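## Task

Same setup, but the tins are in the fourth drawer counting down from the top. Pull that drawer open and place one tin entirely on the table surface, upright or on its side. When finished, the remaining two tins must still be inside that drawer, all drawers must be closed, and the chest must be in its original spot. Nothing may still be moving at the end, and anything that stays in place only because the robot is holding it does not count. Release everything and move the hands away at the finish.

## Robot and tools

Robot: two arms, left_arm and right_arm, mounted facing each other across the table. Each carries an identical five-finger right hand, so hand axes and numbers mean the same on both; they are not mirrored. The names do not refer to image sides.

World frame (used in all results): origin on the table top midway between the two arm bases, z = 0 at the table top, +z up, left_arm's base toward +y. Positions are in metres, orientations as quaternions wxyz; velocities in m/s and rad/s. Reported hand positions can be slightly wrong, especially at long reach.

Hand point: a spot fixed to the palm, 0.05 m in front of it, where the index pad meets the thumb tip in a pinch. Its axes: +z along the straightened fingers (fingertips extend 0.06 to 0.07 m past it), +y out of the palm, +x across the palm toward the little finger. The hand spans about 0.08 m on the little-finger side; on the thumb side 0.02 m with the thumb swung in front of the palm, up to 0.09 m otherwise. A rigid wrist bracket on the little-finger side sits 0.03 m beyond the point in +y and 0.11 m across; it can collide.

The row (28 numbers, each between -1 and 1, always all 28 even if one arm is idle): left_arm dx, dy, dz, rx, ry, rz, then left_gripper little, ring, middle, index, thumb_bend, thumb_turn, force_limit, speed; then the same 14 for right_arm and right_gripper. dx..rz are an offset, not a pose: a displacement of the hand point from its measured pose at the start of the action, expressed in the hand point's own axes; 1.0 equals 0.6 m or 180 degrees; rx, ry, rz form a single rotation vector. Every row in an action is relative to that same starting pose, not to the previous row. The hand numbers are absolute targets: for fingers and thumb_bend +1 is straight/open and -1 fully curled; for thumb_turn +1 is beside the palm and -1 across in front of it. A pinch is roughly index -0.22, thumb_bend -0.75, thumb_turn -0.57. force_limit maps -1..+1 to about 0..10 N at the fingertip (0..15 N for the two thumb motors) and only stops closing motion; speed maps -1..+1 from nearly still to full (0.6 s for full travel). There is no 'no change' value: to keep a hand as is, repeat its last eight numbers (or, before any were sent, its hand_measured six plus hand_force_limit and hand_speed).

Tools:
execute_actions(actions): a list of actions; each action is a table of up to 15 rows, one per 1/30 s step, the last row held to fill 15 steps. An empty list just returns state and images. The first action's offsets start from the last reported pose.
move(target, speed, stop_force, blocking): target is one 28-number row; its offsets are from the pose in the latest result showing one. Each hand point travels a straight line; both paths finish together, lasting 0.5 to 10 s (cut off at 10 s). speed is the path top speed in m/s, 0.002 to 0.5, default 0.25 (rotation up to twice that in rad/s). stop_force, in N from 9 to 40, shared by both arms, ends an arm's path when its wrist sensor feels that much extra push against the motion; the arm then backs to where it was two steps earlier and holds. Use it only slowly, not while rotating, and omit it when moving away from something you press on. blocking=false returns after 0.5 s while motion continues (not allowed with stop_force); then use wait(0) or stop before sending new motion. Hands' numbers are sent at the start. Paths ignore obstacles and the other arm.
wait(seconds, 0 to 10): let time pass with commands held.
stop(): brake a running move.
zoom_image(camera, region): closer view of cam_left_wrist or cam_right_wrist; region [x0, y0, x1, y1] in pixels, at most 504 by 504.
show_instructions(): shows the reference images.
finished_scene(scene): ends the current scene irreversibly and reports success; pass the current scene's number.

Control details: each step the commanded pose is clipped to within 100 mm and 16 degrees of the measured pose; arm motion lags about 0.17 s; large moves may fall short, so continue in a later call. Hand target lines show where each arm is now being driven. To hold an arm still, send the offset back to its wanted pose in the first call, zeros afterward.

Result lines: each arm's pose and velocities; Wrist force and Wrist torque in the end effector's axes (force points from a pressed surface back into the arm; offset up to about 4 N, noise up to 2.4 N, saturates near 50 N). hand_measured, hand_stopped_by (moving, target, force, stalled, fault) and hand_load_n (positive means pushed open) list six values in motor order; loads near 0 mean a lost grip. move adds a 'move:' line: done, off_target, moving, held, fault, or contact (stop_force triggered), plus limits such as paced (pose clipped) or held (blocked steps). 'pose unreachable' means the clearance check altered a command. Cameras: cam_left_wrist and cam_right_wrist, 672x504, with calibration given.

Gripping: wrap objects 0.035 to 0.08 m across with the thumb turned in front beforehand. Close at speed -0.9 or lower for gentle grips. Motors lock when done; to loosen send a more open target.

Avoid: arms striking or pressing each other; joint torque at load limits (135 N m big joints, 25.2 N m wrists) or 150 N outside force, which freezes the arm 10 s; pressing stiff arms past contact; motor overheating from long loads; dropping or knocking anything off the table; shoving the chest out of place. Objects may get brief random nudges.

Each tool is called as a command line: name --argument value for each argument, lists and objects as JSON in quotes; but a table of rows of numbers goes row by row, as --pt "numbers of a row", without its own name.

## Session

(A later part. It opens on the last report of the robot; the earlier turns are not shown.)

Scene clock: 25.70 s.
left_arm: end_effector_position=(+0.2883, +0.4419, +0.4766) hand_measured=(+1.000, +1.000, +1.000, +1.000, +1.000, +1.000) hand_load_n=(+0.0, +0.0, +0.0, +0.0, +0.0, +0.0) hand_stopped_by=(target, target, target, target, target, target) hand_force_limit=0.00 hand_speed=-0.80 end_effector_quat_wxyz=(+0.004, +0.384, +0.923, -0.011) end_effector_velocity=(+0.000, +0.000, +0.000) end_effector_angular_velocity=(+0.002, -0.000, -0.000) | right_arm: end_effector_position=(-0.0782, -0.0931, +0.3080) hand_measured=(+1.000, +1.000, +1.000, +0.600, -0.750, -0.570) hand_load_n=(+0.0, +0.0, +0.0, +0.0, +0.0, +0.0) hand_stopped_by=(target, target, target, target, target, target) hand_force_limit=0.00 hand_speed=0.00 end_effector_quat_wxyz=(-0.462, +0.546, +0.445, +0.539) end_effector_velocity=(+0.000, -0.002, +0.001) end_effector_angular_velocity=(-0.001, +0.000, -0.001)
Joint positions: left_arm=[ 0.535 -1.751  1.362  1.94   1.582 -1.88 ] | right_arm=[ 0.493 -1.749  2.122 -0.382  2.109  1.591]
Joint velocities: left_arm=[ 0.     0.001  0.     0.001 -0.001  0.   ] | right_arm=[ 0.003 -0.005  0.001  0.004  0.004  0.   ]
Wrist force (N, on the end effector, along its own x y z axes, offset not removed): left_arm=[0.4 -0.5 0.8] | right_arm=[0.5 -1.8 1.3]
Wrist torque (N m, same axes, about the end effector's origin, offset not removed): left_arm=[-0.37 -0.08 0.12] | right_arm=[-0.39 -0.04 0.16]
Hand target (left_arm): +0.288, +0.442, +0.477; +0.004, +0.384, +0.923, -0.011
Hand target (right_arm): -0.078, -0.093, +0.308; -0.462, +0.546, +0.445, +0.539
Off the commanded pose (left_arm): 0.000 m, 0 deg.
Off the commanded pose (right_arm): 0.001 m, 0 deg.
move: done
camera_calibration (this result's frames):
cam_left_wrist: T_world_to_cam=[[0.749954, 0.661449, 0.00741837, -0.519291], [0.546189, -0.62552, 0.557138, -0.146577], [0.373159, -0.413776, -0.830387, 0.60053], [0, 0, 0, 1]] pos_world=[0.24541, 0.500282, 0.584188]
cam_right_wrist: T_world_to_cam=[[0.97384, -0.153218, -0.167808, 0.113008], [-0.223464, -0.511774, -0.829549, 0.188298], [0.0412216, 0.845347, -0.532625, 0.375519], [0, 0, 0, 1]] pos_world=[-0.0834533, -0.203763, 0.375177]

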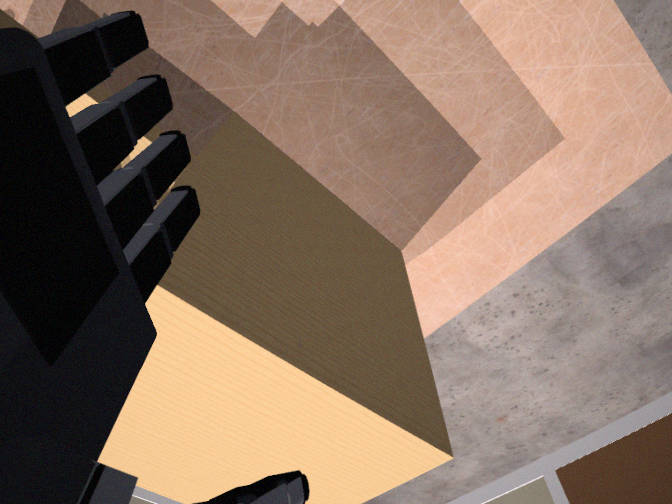

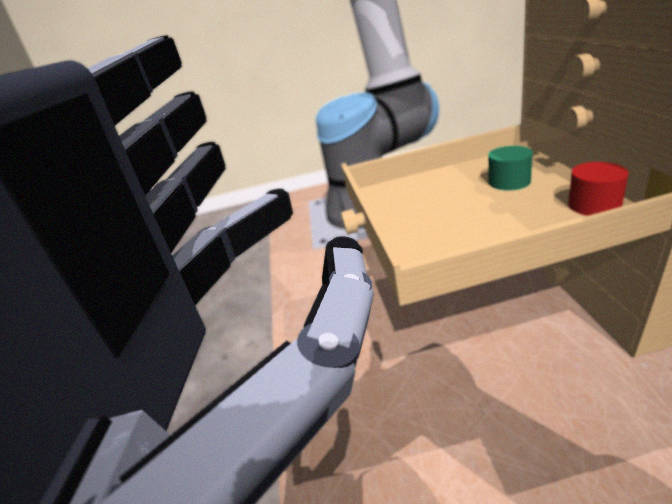

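move --target '[0.053,-0.389,0.095,0.133,-0.323,-0.692,-1,-1,0.55,0.55,-0.2,-0.9,0,1, 0,0,0,0,0,0,1,1,1,0.6,-0.75,-0.57,0,0]' --speed 0.3

Scene clock: 30.67 s.
left_arm: end_effector_position=(+0.1002, +0.2988, +0.4229) hand_measured=(-1.000, -1.000, +0.550, +0.550, -0.200, -0.900) hand_load_n=(+0.0, +0.0, +0.0, +0.0, +0.0, +0.0) hand_stopped_by=(target, target, target, target, target, target) hand_force_limit=0.00 hand_speed=1.00 end_effector_quat_wxyz=(-0.290, +0.644, -0.639, +0.305) end_effector_velocity=(-0.001, -0.001, -0.000) end_effector_angular_velocity=(-0.007, -0.007, +0.012) | right_arm: end_effector_position=(-0.0782, -0.0931, +0.3080) hand_measured=(+1.000, +1.000, +1.000, +0.600, -0.750, -0.570) hand_load_n=(+0.0, +0.0, +0.0, +0.0, +0.0, +0.0) hand_stopped_by=(target, target, target, target, target, target) hand_force_limit=0.00 hand_speed=0.00 end_effector_quat_wxyz=(-0.462, +0.546, +0.445, +0.539) end_effector_velocity=(+0.000, +0.000, +0.001) end_effector_angular_velocity=(+0.001, +0.001, -0.001)
Joint positions: left_arm=[-0.725 -1.761  1.791  2.227  0.988 -5.721] | right_arm=[ 0.493 -1.749  2.122 -0.382  2.109  1.591]
Joint velocities: left_arm=[-0.003  0.004  0.002  0.006  0.002 -0.021] | right_arm=[-0.     0.    -0.001 -0.     0.001  0.   ]
Wrist force (N, on the end effector, along its own x y z axes, offset not removed): left_arm=[0.9 0.1 0.3] | right_arm=[-0.3 -2.3 2.2]
Wrist torque (N m, same axes, about the end effector's origin, offset not removed): left_arm=[-0.18 -0.06 0.17] | right_arm=[-0.51 -0.05 0.01]
Hand target (left_arm): +0.100, +0.299, +0.423; -0.290, +0.644, -0.639, +0.305
Hand target (right_arm): -0.078, -0.093, +0.308; -0.462, +0.546, +0.445, +0.539
Off the commanded pose (left_arm): 0.000 m, 0 deg.
Off the commanded pose (right_arm): 0.000 m, 0 deg.
move: done
camera_calibration (this result's frames):
cam_left_wrist: T_world_to_cam=[[-0.66299, 0.0444686, -0.747307, 0.361882], [-0.371057, 0.84747, 0.379621, -0.376538], [0.650201, 0.528978, -0.545363, 0.136995], [0, 0, 0, 1]] pos_world=[0.0111326, 0.230544, 0.488091]
cam_right_wrist: T_world_to_cam=[[0.97384, -0.153218, -0.167808, 0.113008], [-0.223464, -0.511774, -0.829549, 0.188298], [0.0412216, 0.845347, -0.532625, 0.375519], [0, 0, 0, 1]] pos_world=[-0.0834532, -0.203763, 0.375177]

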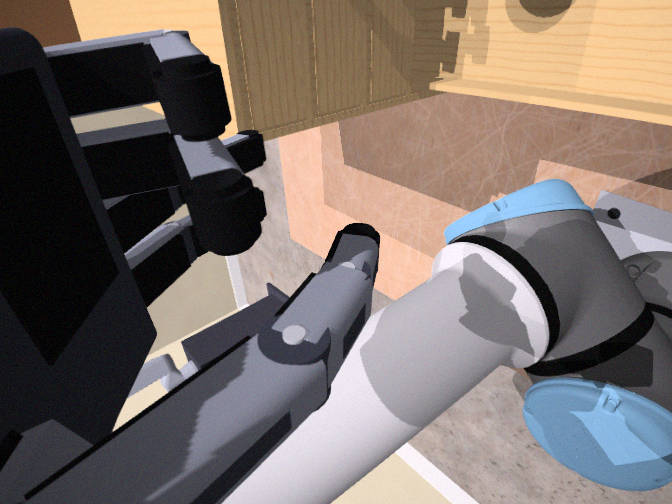

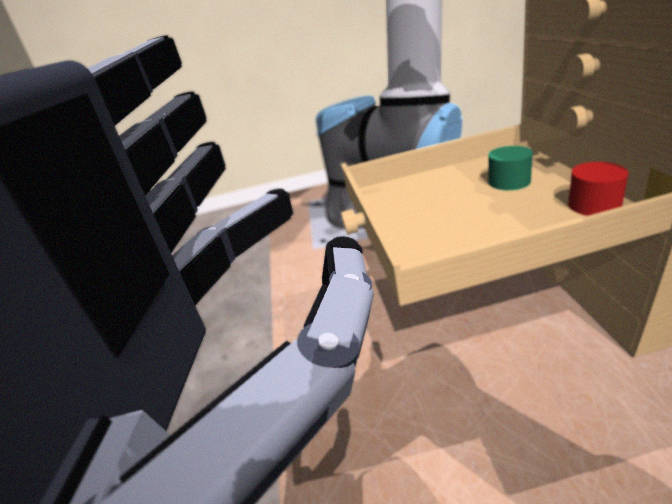

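move --target '[0.165,0.18,0.203,0,0,0,-1,-1,0.55,0.55,-0.2,-0.9,0,1, 0,0,0,0,0,0,1,1,1,0.6,-0.75,-0.57,0,0]' --speed 0.15

Scene clock: 32.70 s.
left_arm: end_effector_position=(+0.1230, +0.1966, +0.2642) hand_measured=(-1.000, -1.000, +0.550, +0.550, -0.200, -0.900) hand_load_n=(+0.0, +0.0, +0.0, +0.0, +0.0, +0.0) hand_stopped_by=(target, target, target, target, target, target) hand_force_limit=0.00 hand_speed=1.00 end_effector_quat_wxyz=(-0.290, +0.644, -0.639, +0.305) end_effector_velocity=(+0.000, -0.001, -0.002) end_effector_angular_velocity=(+0.000, +0.000, -0.000) | right_arm: end_effector_position=(-0.0782, -0.0931, +0.3080) hand_measured=(+1.000, +1.000, +1.000, +0.600, -0.750, -0.570) hand_load_n=(+0.0, +0.0, +0.0, +0.0, +0.0, +0.0) hand_stopped_by=(target, target, target, target, target, target) hand_force_limit=0.00 hand_speed=0.00 end_effector_quat_wxyz=(-0.462, +0.546, +0.445, +0.539) end_effector_velocity=(-0.000, -0.000, -0.000) end_effector_angular_velocity=(-0.001, -0.000, +0.000)
Joint positions: left_arm=[-0.447 -1.409  1.823  1.662  0.83  -5.43 ] | right_arm=[ 0.493 -1.749  2.122 -0.382  2.109  1.591]
Joint velocities: left_arm=[ 0.003  0.005 -0.002 -0.006 -0.001  0.005] | right_arm=[ 0.     0.    -0.     0.001  0.    -0.   ]
Wrist force (N, on the end effector, along its own x y z axes, offset not removed): left_arm=[0.9 -0.6 0.9] | right_arm=[-1.8 -2.4 1.6]
Wrist torque (N m, same axes, about the end effector's origin, offset not removed): left_arm=[-0.38 -0.11 0.13] | right_arm=[-0.45 0.27 -0.03]
Hand target (left_arm): +0.123, +0.196, +0.264; -0.290, +0.644, -0.639, +0.305
Hand target (right_arm): -0.078, -0.093, +0.308; -0.462, +0.546, +0.445, +0.539
Off the commanded pose (left_arm): 0.001 m, 0 deg.
Off the commanded pose (right_arm): 0.000 m, 0 deg.
move: done
camera_calibration (this result's frames):
cam_left_wrist: T_world_to_cam=[[-0.662341, 0.0440579, -0.747906, 0.263121], [-0.371516, 0.847572, 0.378942, -0.221032], [0.6506, 0.528848, -0.545014, 0.0895465], [0, 0, 0, 1]] pos_world=[0.0339001, 0.128391, 0.329352]
cam_right_wrist: T_world_to_cam=[[0.97384, -0.153218, -0.167808, 0.113008], [-0.223464, -0.511774, -0.829549, 0.188298], [0.0412214, 0.845347, -0.532625, 0.375519], [0, 0, 0, 1]] pos_world=[-0.0834533, -0.203763, 0.375177]

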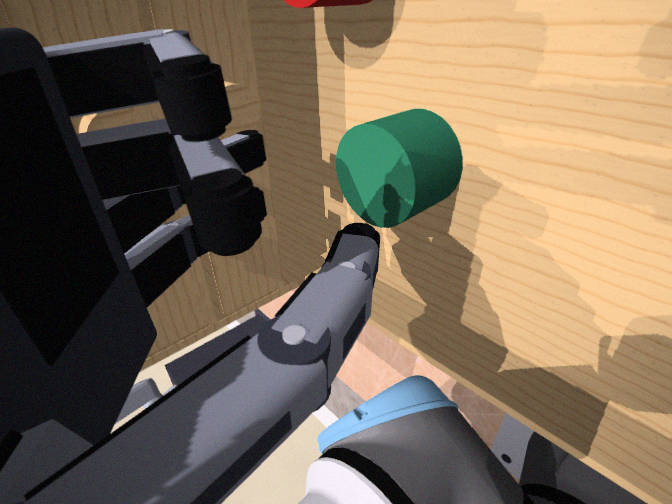

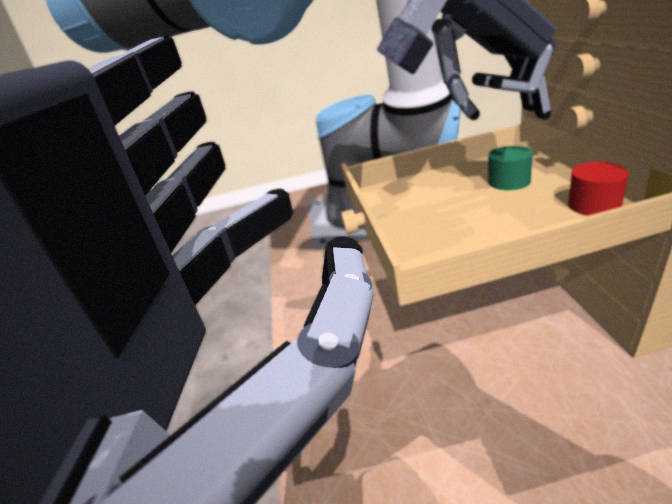

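move --target '[-0.013,0.03,0.045,0,0,0,-1,-1,0.55,0.55,-0.2,-0.9,0,1, 0,0,0,0,0,0,1,1,1,0.6,-0.75,-0.57,0,0]' --speed 0.05

move --target '[0,0.06,0.05,0,0,0,-1,-1,0.55,0.55,-0.2,-0.9,0,1, 0,0,0,0,0,0,1,1,1,0.6,-0.75,-0.57,0,0]' --speed 0.025 --stop_force 9

zoom_image --camera "cam_right_wrist" --region '[400,40,660,240]'

Scene clock: 34.07 s.
left_arm: end_effector_position=(+0.1319, +0.2037, +0.2332) hand_measured=(-1.000, -1.000, +0.550, +0.550, -0.200, -0.900) hand_load_n=(+0.0, +0.0, +0.0, +0.0, +0.0, +0.0) hand_stopped_by=(target, target, target, target, target, target) hand_force_limit=0.00 hand_speed=1.00 end_effector_quat_wxyz=(-0.290, +0.644, -0.639, +0.305) end_effector_velocity=(+0.001, +0.000, -0.002) end_effector_angular_velocity=(-0.002, -0.001, -0.001) | right_arm: end_effector_position=(-0.0782, -0.0931, +0.3080) hand_measured=(+1.000, +1.000, +1.000, +0.600, -0.750, -0.570) hand_load_n=(+0.0, +0.0, +0.0, +0.0, +0.0, +0.0) hand_stopped_by=(target, target, target, target, target, target) hand_force_limit=0.00 hand_speed=0.00 end_effector_quat_wxyz=(-0.462, +0.546, +0.445, +0.539) end_effector_velocity=(+0.000, -0.000, +0.000) end_effector_angular_velocity=(-0.000, +0.000, -0.001)
Joint positions: left_arm=[-0.433 -1.395  1.892  1.569  0.824 -5.414] | right_arm=[ 0.493 -1.749  2.122 -0.382  2.109  1.591]
Joint velocities: left_arm=[ 0.001  0.     0.005 -0.008 -0.002  0.002] | right_arm=[-0.    -0.    -0.001  0.001  0.001  0.   ]
Wrist force (N, on the end effector, along its own x y z axes, offset not removed): left_arm=[0.6 -0.4 0.5] | right_arm=[0.1 -2.9 2.0]
Wrist torque (N m, same axes, about the end effector's origin, offset not removed): left_arm=[-0.19 -0.02 0.10] | right_arm=[-0.54 -0.04 0.11]
Hand target (left_arm): +0.132, +0.204, +0.233; -0.290, +0.644, -0.639, +0.305
Hand target (right_arm): -0.078, -0.093, +0.308; -0.462, +0.546, +0.445, +0.539
Off the commanded pose (left_arm): 0.000 m, 0 deg.
Off the commanded pose (right_arm): 0.000 m, 0 deg.
move: done
camera_calibration (this result's frames):
cam_left_wrist: T_world_to_cam=[[-0.6623, 0.0440375, -0.747944, 0.245529], [-0.371569, 0.847557, 0.378925, -0.211931], [0.650612, 0.528874, -0.544974, 0.0630611], [0, 0, 0, 1]] pos_world=[0.0428386, 0.13546, 0.298315]
cam_right_wrist: T_world_to_cam=[[0.97384, -0.153218, -0.167808, 0.113008], [-0.223464, -0.511774, -0.829549, 0.188298], [0.0412216, 0.845347, -0.532625, 0.375519], [0, 0, 0, 1]] pos_world=[-0.0834533, -0.203763, 0.375177]

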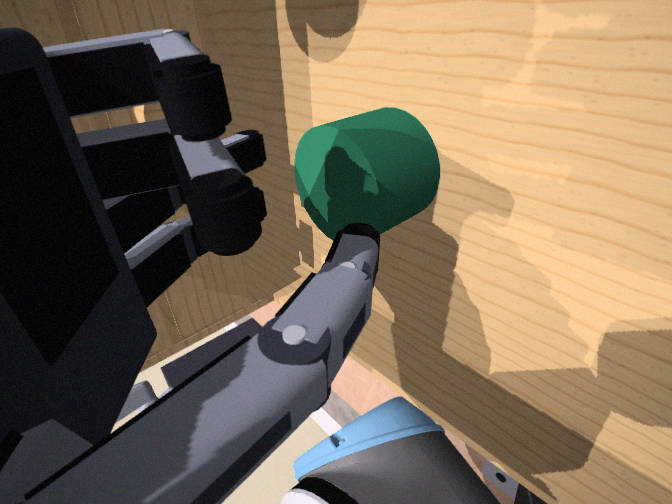

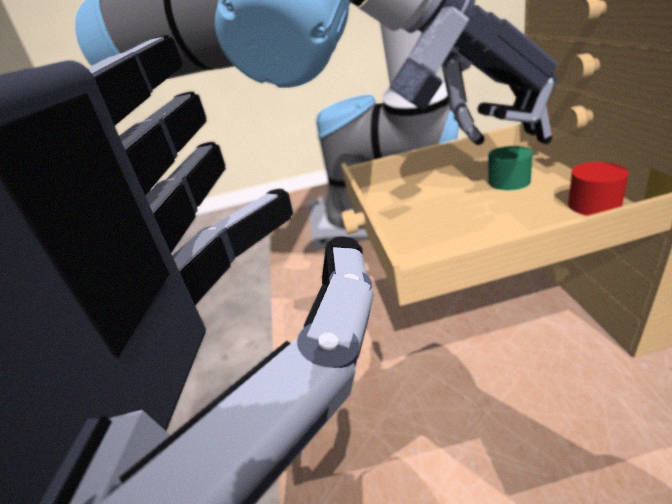

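Scene clock: 36.33 s.
left_arm: end_effector_position=(+0.1316, +0.2028, +0.1877) hand_measured=(-1.000, -1.000, +0.550, +0.550, -0.200, -0.900) hand_load_n=(+0.0, +0.0, +1.0, +0.0, +0.0, +0.0) hand_stopped_by=(target, target, target, target, target, target) hand_force_limit=0.00 hand_speed=1.00 end_effector_quat_wxyz=(-0.290, +0.644, -0.639, +0.305) end_effector_velocity=(-0.000, +0.000, +0.004) end_effector_angular_velocity=(-0.000, +0.001, +0.000) | right_arm: end_effector_position=(-0.0782, -0.0931, +0.3080) hand_measured=(+1.000, +1.000, +1.000, +0.600, -0.750, -0.570) hand_load_n=(+0.0, +0.0, +0.0, +0.0, +0.0, +0.0) hand_stopped_by=(target, target, target, target, target, target) hand_force_limit=0.00 hand_speed=0.00 end_effector_quat_wxyz=(-0.462, +0.546, +0.445, +0.539) end_effector_velocity=(+0.000, -0.000, -0.001) end_effector_angular_velocity=(-0.002, -0.001, +0.000)
Joint positions: left_arm=[-0.433 -1.333  1.95   1.449  0.823 -5.413] | right_arm=[ 0.493 -1.749  2.122 -0.382  2.109  1.591]
Joint velocities: left_arm=[ 0.    -0.006 -0.004  0.01   0.    -0.   ] | right_arm=[ 0.     0.     0.001  0.    -0.    -0.   ]
Wrist force (N, on the end effector, along its own x y z axes, offset not removed): left_arm=[1.5 -15.0 -23.0] | right_arm=[-0.7 -2.0 1.8]
Wrist torque (N m, same axes, about the end effector's origin, offset not removed): left_arm=[1.01 0.29 -0.06] | right_arm=[-0.51 0.10 0.12]
Hand target (left_arm): +0.132, +0.203, +0.188; -0.290, +0.644, -0.639, +0.305
Hand target (right_arm): -0.078, -0.093, +0.308; -0.462, +0.546, +0.445, +0.539
Off the commanded pose (left_arm): 0.001 m, 0 deg.
Off the commanded pose (right_arm): 0.000 m, 0 deg.
move: contact (left_arm)
camera_calibration (this result's frames):
cam_left_wrist: T_world_to_cam=[[-0.662132, 0.0441875, -0.748084, 0.211378], [-0.371563, 0.847555, 0.378935, -0.194063], [0.650786, 0.528865, -0.544775, 0.0389143], [0, 0, 0, 1]] pos_world=[0.0425284, 0.134559, 0.252865]
cam_right_wrist: T_world_to_cam=[[0.97384, -0.153218, -0.167809, 0.113008], [-0.223464, -0.511774, -0.829549, 0.188298], [0.0412215, 0.845347, -0.532625, 0.375519], [0, 0, 0, 1]] pos_world=[-0.0834533, -0.203763, 0.375177]

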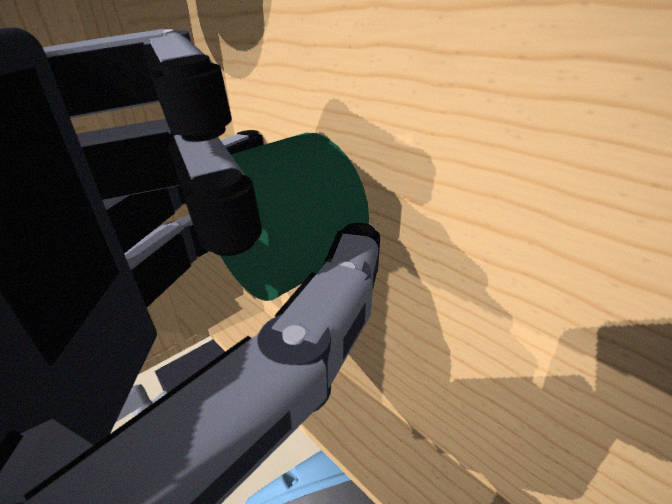

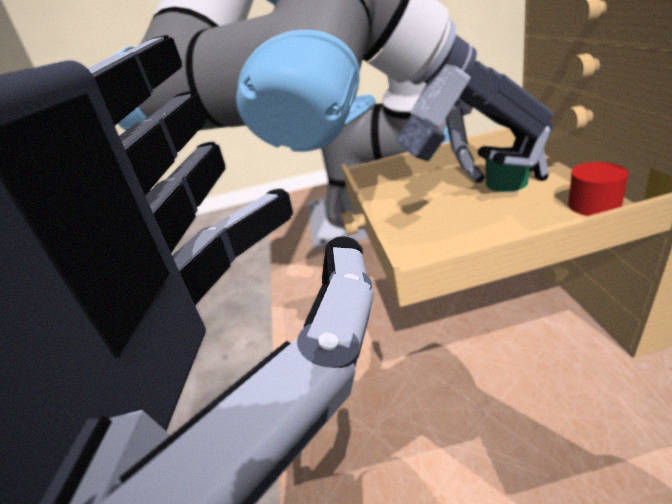

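Region (400, 40, 660, 240) of cam_right_wrist's 672x504 image, scaled by 1.938, with more detail than that image has; it fills the top 388 rows of this view, and the rest is white.

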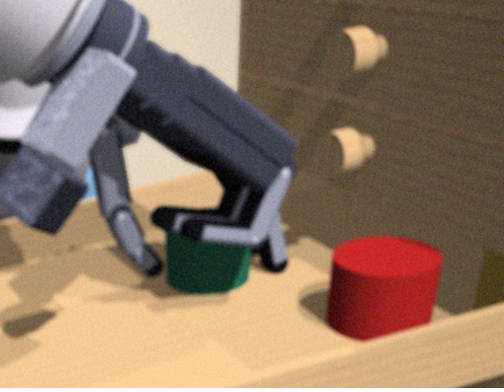

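Good straddle. Close and lift.

execute_actions --actions '[[[0,-0.004,-0.004,0,0,0,-1,-1,-0.2,-0.2,-0.6,-0.9,0.3,-0.7, 0,0,0,0,0,0,1,1,1,0.6,-0.75,-0.57,0,0]],[[0,0,0,0,0,0,-1,-1,-0.2,-0.2,-0.6,-0.9,0.3,-0.7, 0,0,0,0,0,0,1,1,1,0.6,-0.75,-0.57,0,0]],[[0,0,0,0,0,0,-1,-1,-0.2,-0.2,-0.6,-0.9,0.3,-0.7, 0,0,0,0,0,0,1,1,1,0.6,-0.75,-0.57,0,0]],[[0,0,0,0,0,0,-1,-1,-0.2,-0.2,-0.6,-0.9,0.3,-0.7, 0,0,0,0,0,0,1,1,1,0.6,-0.75,-0.57,0,0]]]'

move --target '[0,-0.05,-0.06,0,0,0,-1,-1,-0.2,-0.2,-0.6,-0.9,0.3,-0.7, 0,0,0,0,0,0,1,1,1,0.6,-0.75,-0.57,0,0]' --speed 0.05

Scene clock: 38.53 s.
left_arm: end_effector_position=(+0.1314, +0.2028, +0.1911) hand_measured=(-1.000, -1.000, +0.422, +0.370, -0.320, -0.900) hand_load_n=(+0.0, +0.0, +5.0, +8.0, +9.0, -0.5) hand_stopped_by=(target, target, force, force, force, target) hand_force_limit=0.30 hand_speed=-0.70 end_effector_quat_wxyz=(-0.290, +0.644, -0.639, +0.305) end_effector_velocity=(-0.000, +0.000, -0.000) end_effector_angular_velocity=(+0.002, +0.000, +0.001) | right_arm: end_effector_position=(-0.0782, -0.0931, +0.3080) hand_measured=(+1.000, +1.000, +1.000, +0.600, -0.750, -0.570) hand_load_n=(+0.0, +0.0, +0.0, +0.0, +0.0, +0.0) hand_stopped_by=(target, target, target, target, target, target) hand_force_limit=0.00 hand_speed=0.00 end_effector_quat_wxyz=(-0.462, +0.546, +0.445, +0.539) end_effector_velocity=(+0.000, -0.000, +0.000) end_effector_angular_velocity=(+0.000, -0.000, -0.001)
Joint positions: left_arm=[-0.434 -1.337  1.946  1.458  0.824 -5.414] | right_arm=[ 0.493 -1.749  2.122 -0.382  2.109  1.591]
Joint velocities: left_arm=[-0.     0.001  0.    -0.     0.001  0.   ] | right_arm=[-0. -0.  0. -0.  0. -0.]
Wrist force (N, on the end effector, along its own x y z axes, offset not removed): left_arm=[0.3 -7.2 -1.9] | right_arm=[0.1 -2.8 3.3]
Wrist torque (N m, same axes, about the end effector's origin, offset not removed): left_arm=[0.25 0.08 -0.08] | right_arm=[-0.56 -0.10 0.14]
Hand target (left_arm): +0.131, +0.203, +0.191; -0.290, +0.644, -0.639, +0.305
Hand target (right_arm): -0.078, -0.093, +0.308; -0.462, +0.546, +0.445, +0.539
Off the commanded pose (left_arm): 0.000 m, 0 deg.
Off the commanded pose (right_arm): 0.000 m, 0 deg.
camera_calibration (this result's frames):
cam_left_wrist: T_world_to_cam=[[-0.662156, 0.0441671, -0.748063, 0.213677], [-0.371568, 0.847551, 0.378938, -0.195485], [0.650758, 0.528873, -0.5448, 0.040876], [0, 0, 0, 1]] pos_world=[0.0422512, 0.134628, 0.25619]
cam_right_wrist: T_world_to_cam=[[0.97384, -0.153218, -0.167808, 0.113008], [-0.223464, -0.511774, -0.829549, 0.188298], [0.0412215, 0.845347, -0.532625, 0.375519], [0, 0, 0, 1]] pos_world=[-0.0834533, -0.203763, 0.375177]

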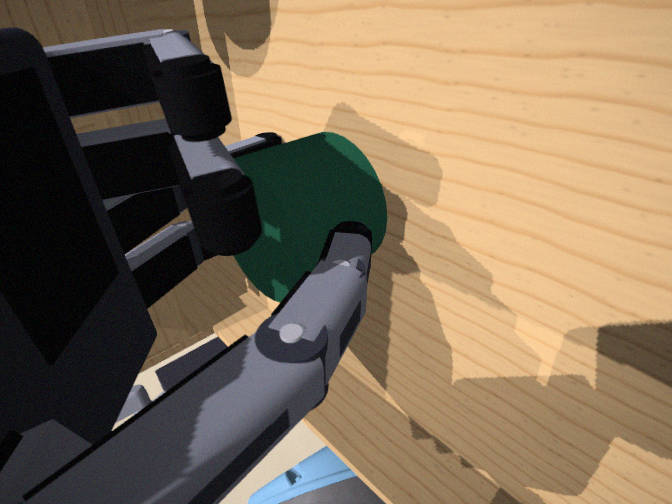

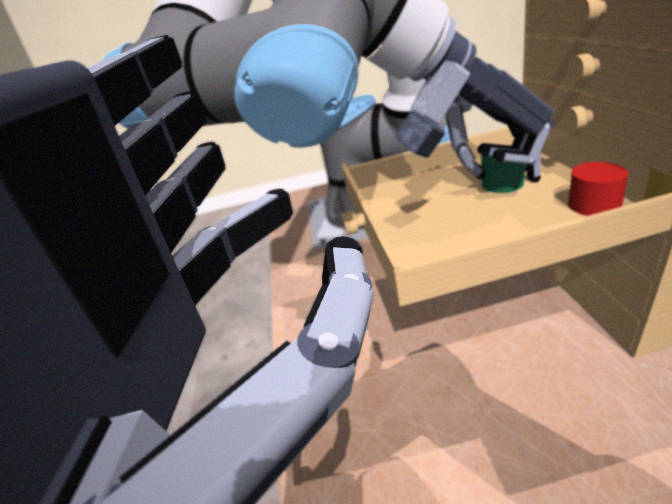

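Scene clock: 39.90 s.
left_arm: end_effector_position=(+0.1233, +0.2038, +0.2369) hand_measured=(-1.000, -1.000, +0.420, +0.370, -0.320, -0.900) hand_load_n=(+0.0, +0.0, +0.0, +8.0, +9.5, -0.5) hand_stopped_by=(target, target, force, force, force, target) hand_force_limit=0.30 hand_speed=-0.70 end_effector_quat_wxyz=(-0.290, +0.644, -0.639, +0.305) end_effector_velocity=(-0.001, -0.000, +0.002) end_effector_angular_velocity=(+0.001, -0.001, +0.000) | right_arm: end_effector_position=(-0.0782, -0.0931, +0.3080) hand_measured=(+1.000, +1.000, +1.000, +0.600, -0.750, -0.570) hand_load_n=(+0.0, +0.0, +0.0, +0.0, +0.0, +0.0) hand_stopped_by=(target, target, target, target, target, target) hand_force_limit=0.00 hand_speed=0.00 end_effector_quat_wxyz=(-0.462, +0.546, +0.445, +0.539) end_effector_velocity=(+0.001, -0.000, -0.000) end_effector_angular_velocity=(+0.000, +0.000, -0.003)
Joint positions: left_arm=[-0.456 -1.397  1.888  1.593  0.835 -5.441] | right_arm=[ 0.493 -1.749  2.122 -0.382  2.109  1.591]
Joint velocities: left_arm=[-0.002 -0.001 -0.004  0.008  0.001 -0.002] | right_arm=[-0.     0.    -0.    -0.     0.003  0.   ]
Wrist force (N, on the end effector, along its own x y z axes, offset not removed): left_arm=[0.7 -0.6 -0.1] | right_arm=[-0.7 -1.8 1.7]
Wrist torque (N m, same axes, about the end effector's origin, offset not removed): left_arm=[-0.28 -0.08 0.12] | right_arm=[-0.40 0.15 0.08]
Hand target (left_arm): +0.123, +0.204, +0.237; -0.290, +0.644, -0.639, +0.305
Hand target (right_arm): -0.078, -0.093, +0.308; -0.462, +0.546, +0.445, +0.539
Off the commanded pose (left_arm): 0.000 m, 0 deg.
Off the commanded pose (right_arm): 0.000 m, 0 deg.
move: done
camera_calibration (this result's frames):
cam_left_wrist: T_world_to_cam=[[-0.662219, 0.0442014, -0.748006, 0.242558], [-0.371507, 0.847557, 0.378984, -0.216683], [0.650729, 0.52886, -0.544847, 0.0705879], [0, 0, 0, 1]] pos_world=[0.0341934, 0.135599, 0.302014]
cam_right_wrist: T_world_to_cam=[[0.97384, -0.153218, -0.167808, 0.113008], [-0.223464, -0.511774, -0.829549, 0.188298], [0.0412217, 0.845347, -0.532625, 0.375519], [0, 0, 0, 1]] pos_world=[-0.0834533, -0.203763, 0.375177]

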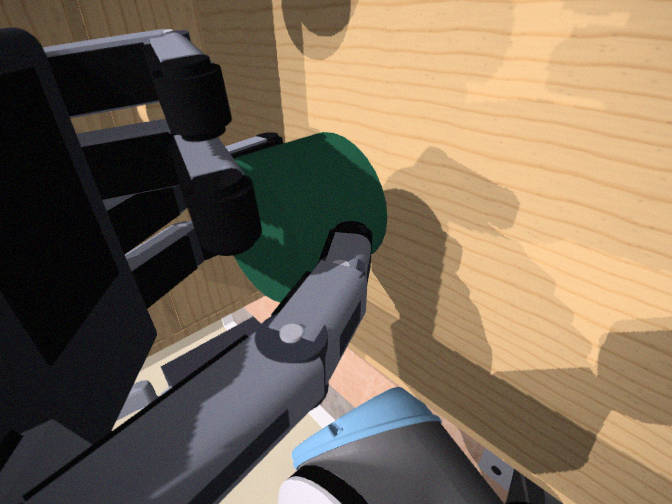

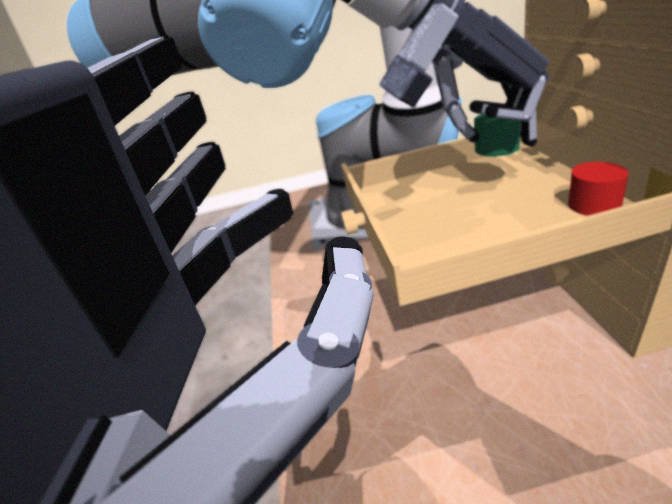

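move --target '[-0.227,-0.078,-0.225,0,0,0,-1,-1,-0.2,-0.2,-0.6,-0.9,0.3,-0.7, 0,0,0,0,0,0,1,1,1,0.6,-0.75,-0.57,0,0]' --speed 0.2

Scene clock: 41.80 s.
left_arm: end_effector_position=(+0.0511, +0.3425, +0.3566) hand_measured=(-1.000, -1.000, +0.420, +0.370, -0.320, -0.900) hand_load_n=(+0.0, +0.0, +0.0, +8.0, +9.5, -0.5) hand_stopped_by=(target, target, force, force, force, target) hand_force_limit=0.30 hand_speed=-0.70 end_effector_quat_wxyz=(-0.290, +0.644, -0.640, +0.305) end_effector_velocity=(-0.001, +0.002, +0.001) end_effector_angular_velocity=(-0.002, -0.002, -0.001) | right_arm: end_effector_position=(-0.0782, -0.0931, +0.3080) hand_measured=(+1.000, +1.000, +1.000, +0.600, -0.750, -0.570) hand_load_n=(+0.0, +0.0, +0.0, +0.0, +0.0, +0.0) hand_stopped_by=(target, target, target, target, target, target) hand_force_limit=0.00 hand_speed=0.00 end_effector_quat_wxyz=(-0.462, +0.546, +0.445, +0.539) end_effector_velocity=(-0.000, +0.000, +0.000) end_effector_angular_velocity=(+0.001, +0.001, +0.000)
Joint positions: left_arm=[-1.015 -1.821  2.028  2.162  1.186 -5.961] | right_arm=[ 0.493 -1.749  2.122 -0.382  2.109  1.591]
Joint velocities: left_arm=[-0.013 -0.004  0.002  0.007  0.007 -0.011] | right_arm=[-0.    -0.    -0.001 -0.    -0.001  0.   ]
Wrist force (N, on the end effector, along its own x y z axes, offset not removed): left_arm=[-0.2 -0.6 1.2] | right_arm=[-1.7 -3.5 1.9]
Wrist torque (N m, same axes, about the end effector's origin, offset not removed): left_arm=[-0.33 0.04 0.04] | right_arm=[-0.65 0.24 -0.06]
Hand target (left_arm): +0.051, +0.343, +0.357; -0.290, +0.644, -0.640, +0.305
Hand target (right_arm): -0.078, -0.093, +0.308; -0.462, +0.546, +0.445, +0.539
Off the commanded pose (left_arm): 0.001 m, 0 deg.
Off the commanded pose (right_arm): 0.000 m, 0 deg.
move: done
camera_calibration (this result's frames):
cam_left_wrist: T_world_to_cam=[[-0.663381, 0.0451998, -0.746915, 0.277481], [-0.370852, 0.847103, 0.380639, -0.406908], [0.649919, 0.529503, -0.54519, 0.109367], [0, 0, 0, 1]] pos_world=[-0.0379063, 0.27424, 0.421766]
cam_right_wrist: T_world_to_cam=[[0.97384, -0.153218, -0.167808, 0.113008], [-0.223464, -0.511774, -0.829549, 0.188298], [0.0412216, 0.845347, -0.532624, 0.375519], [0, 0, 0, 1]] pos_world=[-0.0834533, -0.203763, 0.375177]

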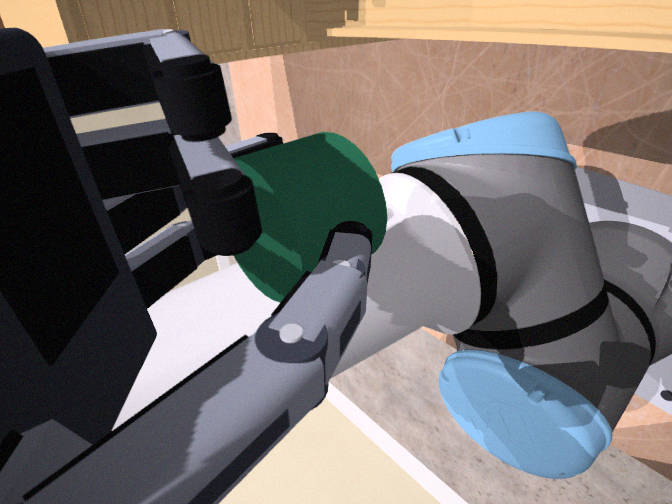

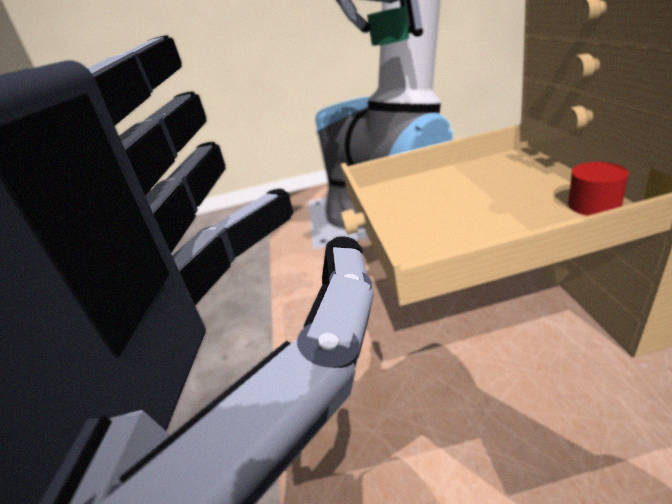

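move --target '[0,0,0,0,0,0,-1,-1,-0.2,-0.2,-0.6,-0.9,0.3,-0.7, -0.202,-0.065,0.389,0,0,0,1,1,1,0.6,-0.75,-0.57,0,0]' --speed 0.2

move --target '[0,0,0,0,0,0,-1,-1,-0.2,-0.2,-0.6,-0.9,0.3,-0.7, 0.012,0.485,0.093,0,0,0,1,1,1,0.6,-0.75,-0.57,0,0]' --speed 0.07

move --target '[0,0,0,0,0,0,-1,-1,-0.2,-0.2,-0.6,-0.9,0.3,-0.7, 0,0.03,0.005,0,0,0,1,1,1,0.6,-0.75,-0.57,0,0]' --speed 0.005 --stop_force 12

Scene clock: 44.07 s.
left_arm: end_effector_position=(+0.0511, +0.3425, +0.3566) hand_measured=(-1.000, -1.000, +0.420, +0.370, -0.320, -0.900) hand_load_n=(+0.0, +0.0, +0.0, +8.0, +9.5, -0.5) hand_stopped_by=(target, target, force, force, force, target) hand_force_limit=0.30 hand_speed=-0.70 end_effector_quat_wxyz=(-0.290, +0.644, -0.640, +0.305) end_effector_velocity=(-0.000, -0.000, -0.000) end_effector_angular_velocity=(+0.000, -0.002, -0.001) | right_arm: end_effector_position=(-0.0777, +0.1446, +0.1895) hand_measured=(+1.000, +1.000, +1.000, +0.600, -0.750, -0.570) hand_load_n=(+0.0, +0.0, +0.0, +0.0, +0.0, +0.0) hand_stopped_by=(target, target, target, target, target, target) hand_force_limit=0.00 hand_speed=0.00 end_effector_quat_wxyz=(-0.462, +0.546, +0.445, +0.539) end_effector_velocity=(-0.000, +0.003, -0.000) end_effector_angular_velocity=(+0.001, +0.000, +0.000)
Joint positions: left_arm=[-1.015 -1.821  2.028  2.162  1.186 -5.961] | right_arm=[ 0.327 -1.138  1.761 -0.632  1.943  1.593]
Joint velocities: left_arm=[ 0.     0.002  0.    -0.    -0.001 -0.   ] | right_arm=[-0.001  0.007 -0.009  0.001 -0.001  0.   ]
Wrist force (N, on the end effector, along its own x y z axes, offset not removed): left_arm=[-0.3 0.6 -0.2] | right_arm=[-0.6 -1.8 3.0]
Wrist torque (N m, same axes, about the end effector's origin, offset not removed): left_arm=[-0.12 0.11 0.15] | right_arm=[-0.45 -0.01 0.12]
Hand target (left_arm): +0.051, +0.343, +0.357; -0.290, +0.644, -0.640, +0.305
Hand target (right_arm): -0.078, +0.145, +0.189; -0.462, +0.546, +0.445, +0.539
Off the commanded pose (left_arm): 0.000 m, 0 deg.
Off the commanded pose (right_arm): 0.001 m, 0 deg.
move: done
camera_calibration (this result's frames):
cam_left_wrist: T_world_to_cam=[[-0.663381, 0.0451996, -0.746916, 0.277482], [-0.370852, 0.847103, 0.380638, -0.406908], [0.649919, 0.529503, -0.54519, 0.109368], [0, 0, 0, 1]] pos_world=[-0.0379065, 0.27424, 0.421766]
cam_right_wrist: T_world_to_cam=[[0.973924, -0.153145, -0.167386, 0.128985], [-0.223057, -0.511621, -0.829753, 0.21179], [0.041434, 0.845453, -0.53244, 0.111464], [0, 0, 0, 1]] pos_world=[-0.0829987, 0.0338721, 0.256671]

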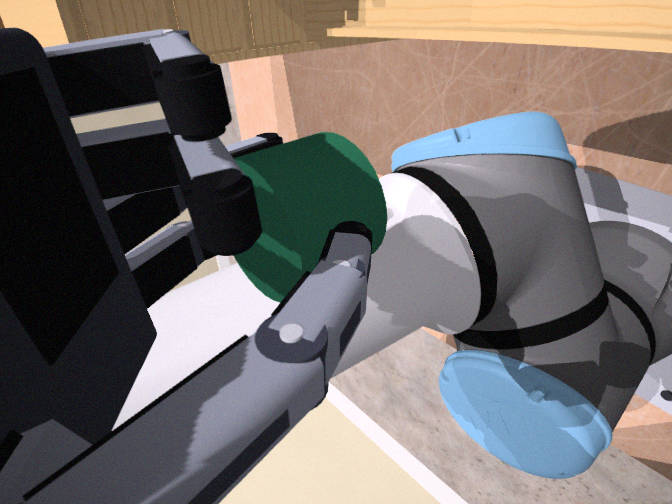

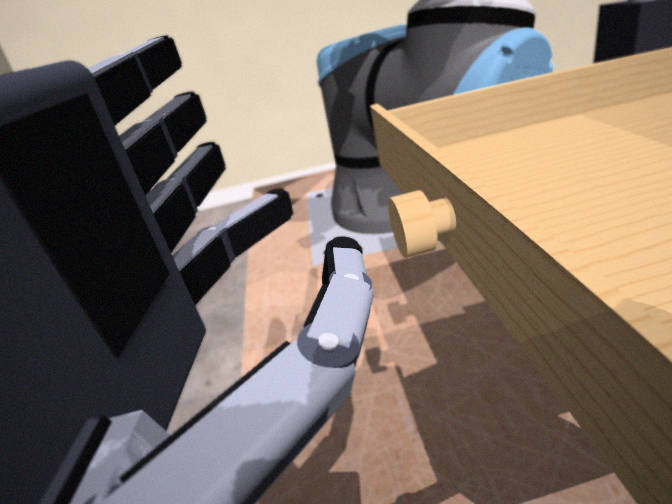

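Scene clock: 48.77 s.
left_arm: end_effector_position=(+0.0511, +0.3425, +0.3566) hand_measured=(-1.000, -1.000, +0.420, +0.370, -0.320, -0.900) hand_load_n=(+0.0, +0.0, +0.0, +8.0, +9.5, -0.5) hand_stopped_by=(target, target, force, force, force, target) hand_force_limit=0.30 hand_speed=-0.70 end_effector_quat_wxyz=(-0.290, +0.644, -0.640, +0.305) end_effector_velocity=(+0.000, +0.000, +0.000) end_effector_angular_velocity=(-0.000, +0.003, +0.001) | right_arm: end_effector_position=(+0.2185, +0.1478, +0.1906) hand_measured=(+1.000, +1.000, +1.000, +0.600, -0.750, -0.570) hand_load_n=(+0.0, +0.0, +0.0, +0.0, -0.5, +0.0) hand_stopped_by=(target, target, target, target, target, target) hand_force_limit=0.00 hand_speed=0.00 end_effector_quat_wxyz=(-0.462, +0.545, +0.445, +0.540) end_effector_velocity=(+0.003, +0.001, +0.001) end_effector_angular_velocity=(+0.001, -0.001, -0.001)
Joint positions: left_arm=[-1.015 -1.821  2.028  2.162  1.186 -5.961] | right_arm=[-0.302 -1.228  1.894 -0.675  1.314  1.596]
Joint velocities: left_arm=[ 0.    -0.002 -0.    -0.     0.002 -0.   ] | right_arm=[-0.005  0.001 -0.003  0.001 -0.005 -0.   ]
Wrist force (N, on the end effector, along its own x y z axes, offset not removed): left_arm=[-0.9 1.3 -0.6] | right_arm=[0.6 -3.6 1.7]
Wrist torque (N m, same axes, about the end effector's origin, offset not removed): left_arm=[0.11 0.24 0.09] | right_arm=[-0.60 -0.17 0.07]
Hand target (left_arm): +0.051, +0.343, +0.357; -0.290, +0.644, -0.640, +0.305
Hand target (right_arm): +0.219, +0.148, +0.191; -0.462, +0.545, +0.445, +0.540
Off the commanded pose (left_arm): 0.000 m, 0 deg.
Off the commanded pose (right_arm): 0.001 m, 0 deg.
move: done
camera_calibration (this result's frames):
cam_left_wrist: T_world_to_cam=[[-0.663381, 0.0451996, -0.746915, 0.277481], [-0.370851, 0.847103, 0.380638, -0.406908], [0.649919, 0.529503, -0.54519, 0.109368], [0, 0, 0, 1]] pos_world=[-0.0379065, 0.27424, 0.421766]
cam_right_wrist: T_world_to_cam=[[0.974243, -0.153238, -0.165434, -0.159268], [-0.221453, -0.5118, -0.830072, 0.280113], [0.0425297, 0.845328, -0.532553, 0.0968299], [0, 0, 0, 1]] pos_world=[0.213079, 0.0371029, 0.257733]

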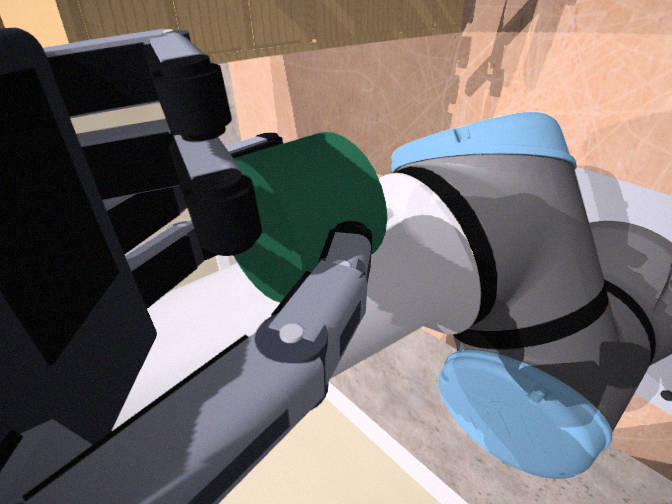

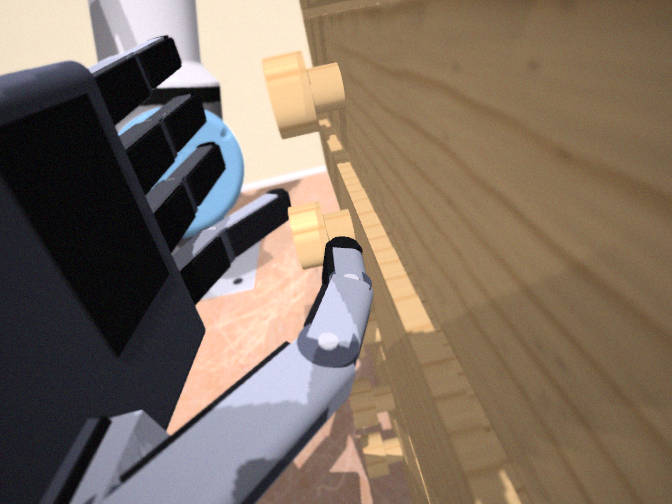

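Scene clock: 50.70 s.
left_arm: end_effector_position=(+0.0511, +0.3425, +0.3566) hand_measured=(-1.000, -1.000, +0.420, +0.370, -0.320, -0.900) hand_load_n=(+0.0, +0.0, +0.0, +8.0, +9.5, -0.5) hand_stopped_by=(target, target, force, force, force, target) hand_force_limit=0.30 hand_speed=-0.70 end_effector_quat_wxyz=(-0.290, +0.644, -0.640, +0.305) end_effector_velocity=(+0.000, -0.000, +0.000) end_effector_angular_velocity=(-0.001, +0.001, -0.001) | right_arm: end_effector_position=(+0.2263, +0.1477, +0.1904) hand_measured=(+1.000, +1.000, +1.000, +0.600, -0.756, -0.570) hand_load_n=(+0.0, +0.0, +0.0, +0.0, -9.0, +0.0) hand_stopped_by=(target, target, target, target, target, target) hand_force_limit=0.00 hand_speed=0.00 end_effector_quat_wxyz=(-0.462, +0.545, +0.445, +0.540) end_effector_velocity=(-0.002, +0.000, -0.000) end_effector_angular_velocity=(-0.000, +0.000, -0.000)
Joint positions: left_arm=[-1.015 -1.821  2.028  2.162  1.186 -5.961] | right_arm=[-0.317 -1.225  1.891 -0.675  1.299  1.596]
Joint velocities: left_arm=[-0.    -0.001 -0.     0.    -0.001  0.   ] | right_arm=[ 0.004  0.     0.    -0.     0.004 -0.   ]
Wrist force (N, on the end effector, along its own x y z axes, offset not removed): left_arm=[0.6 -0.2 -1.2] | right_arm=[0.0 -18.4 -11.1]
Wrist torque (N m, same axes, about the end effector's origin, offset not removed): left_arm=[-0.28 0.08 0.11] | right_arm=[-0.81 0.05 0.00]
Hand target (left_arm): +0.051, +0.343, +0.357; -0.290, +0.644, -0.640, +0.305
Hand target (right_arm): +0.226, +0.148, +0.190; -0.462, +0.545, +0.445, +0.540
Off the commanded pose (left_arm): 0.000 m, 0 deg.
Off the commanded pose (right_arm): 0.010 m, 0 deg.
move: contact (right_arm)
camera_calibration (this result's frames):
cam_left_wrist: T_world_to_cam=[[-0.663381, 0.0451999, -0.746915, 0.277481], [-0.370851, 0.847103, 0.380638, -0.406908], [0.649919, 0.529503, -0.54519, 0.109368], [0, 0, 0, 1]] pos_world=[-0.0379065, 0.27424, 0.421766]
cam_right_wrist: T_world_to_cam=[[0.974224, -0.153366, -0.165431, -0.166918], [-0.221523, -0.511875, -0.830007, 0.281636], [0.042615, 0.845259, -0.532655, 0.0964852], [0, 0, 0, 1]] pos_world=[0.220892, 0.037008, 0.25754]

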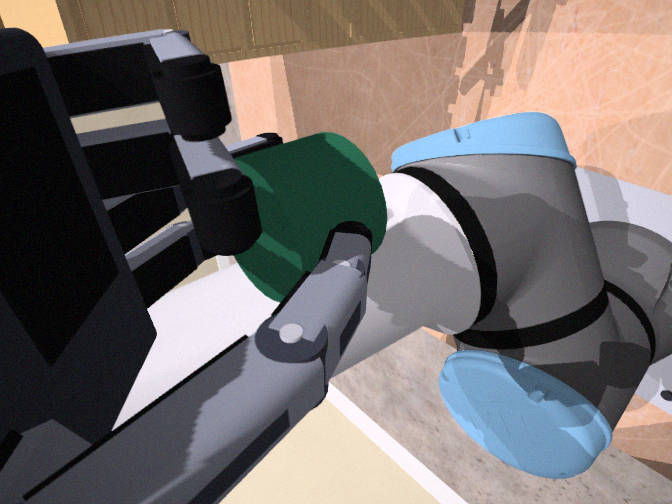

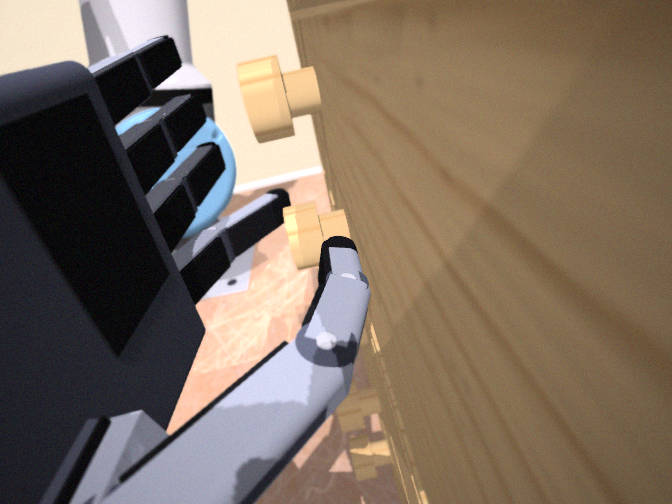

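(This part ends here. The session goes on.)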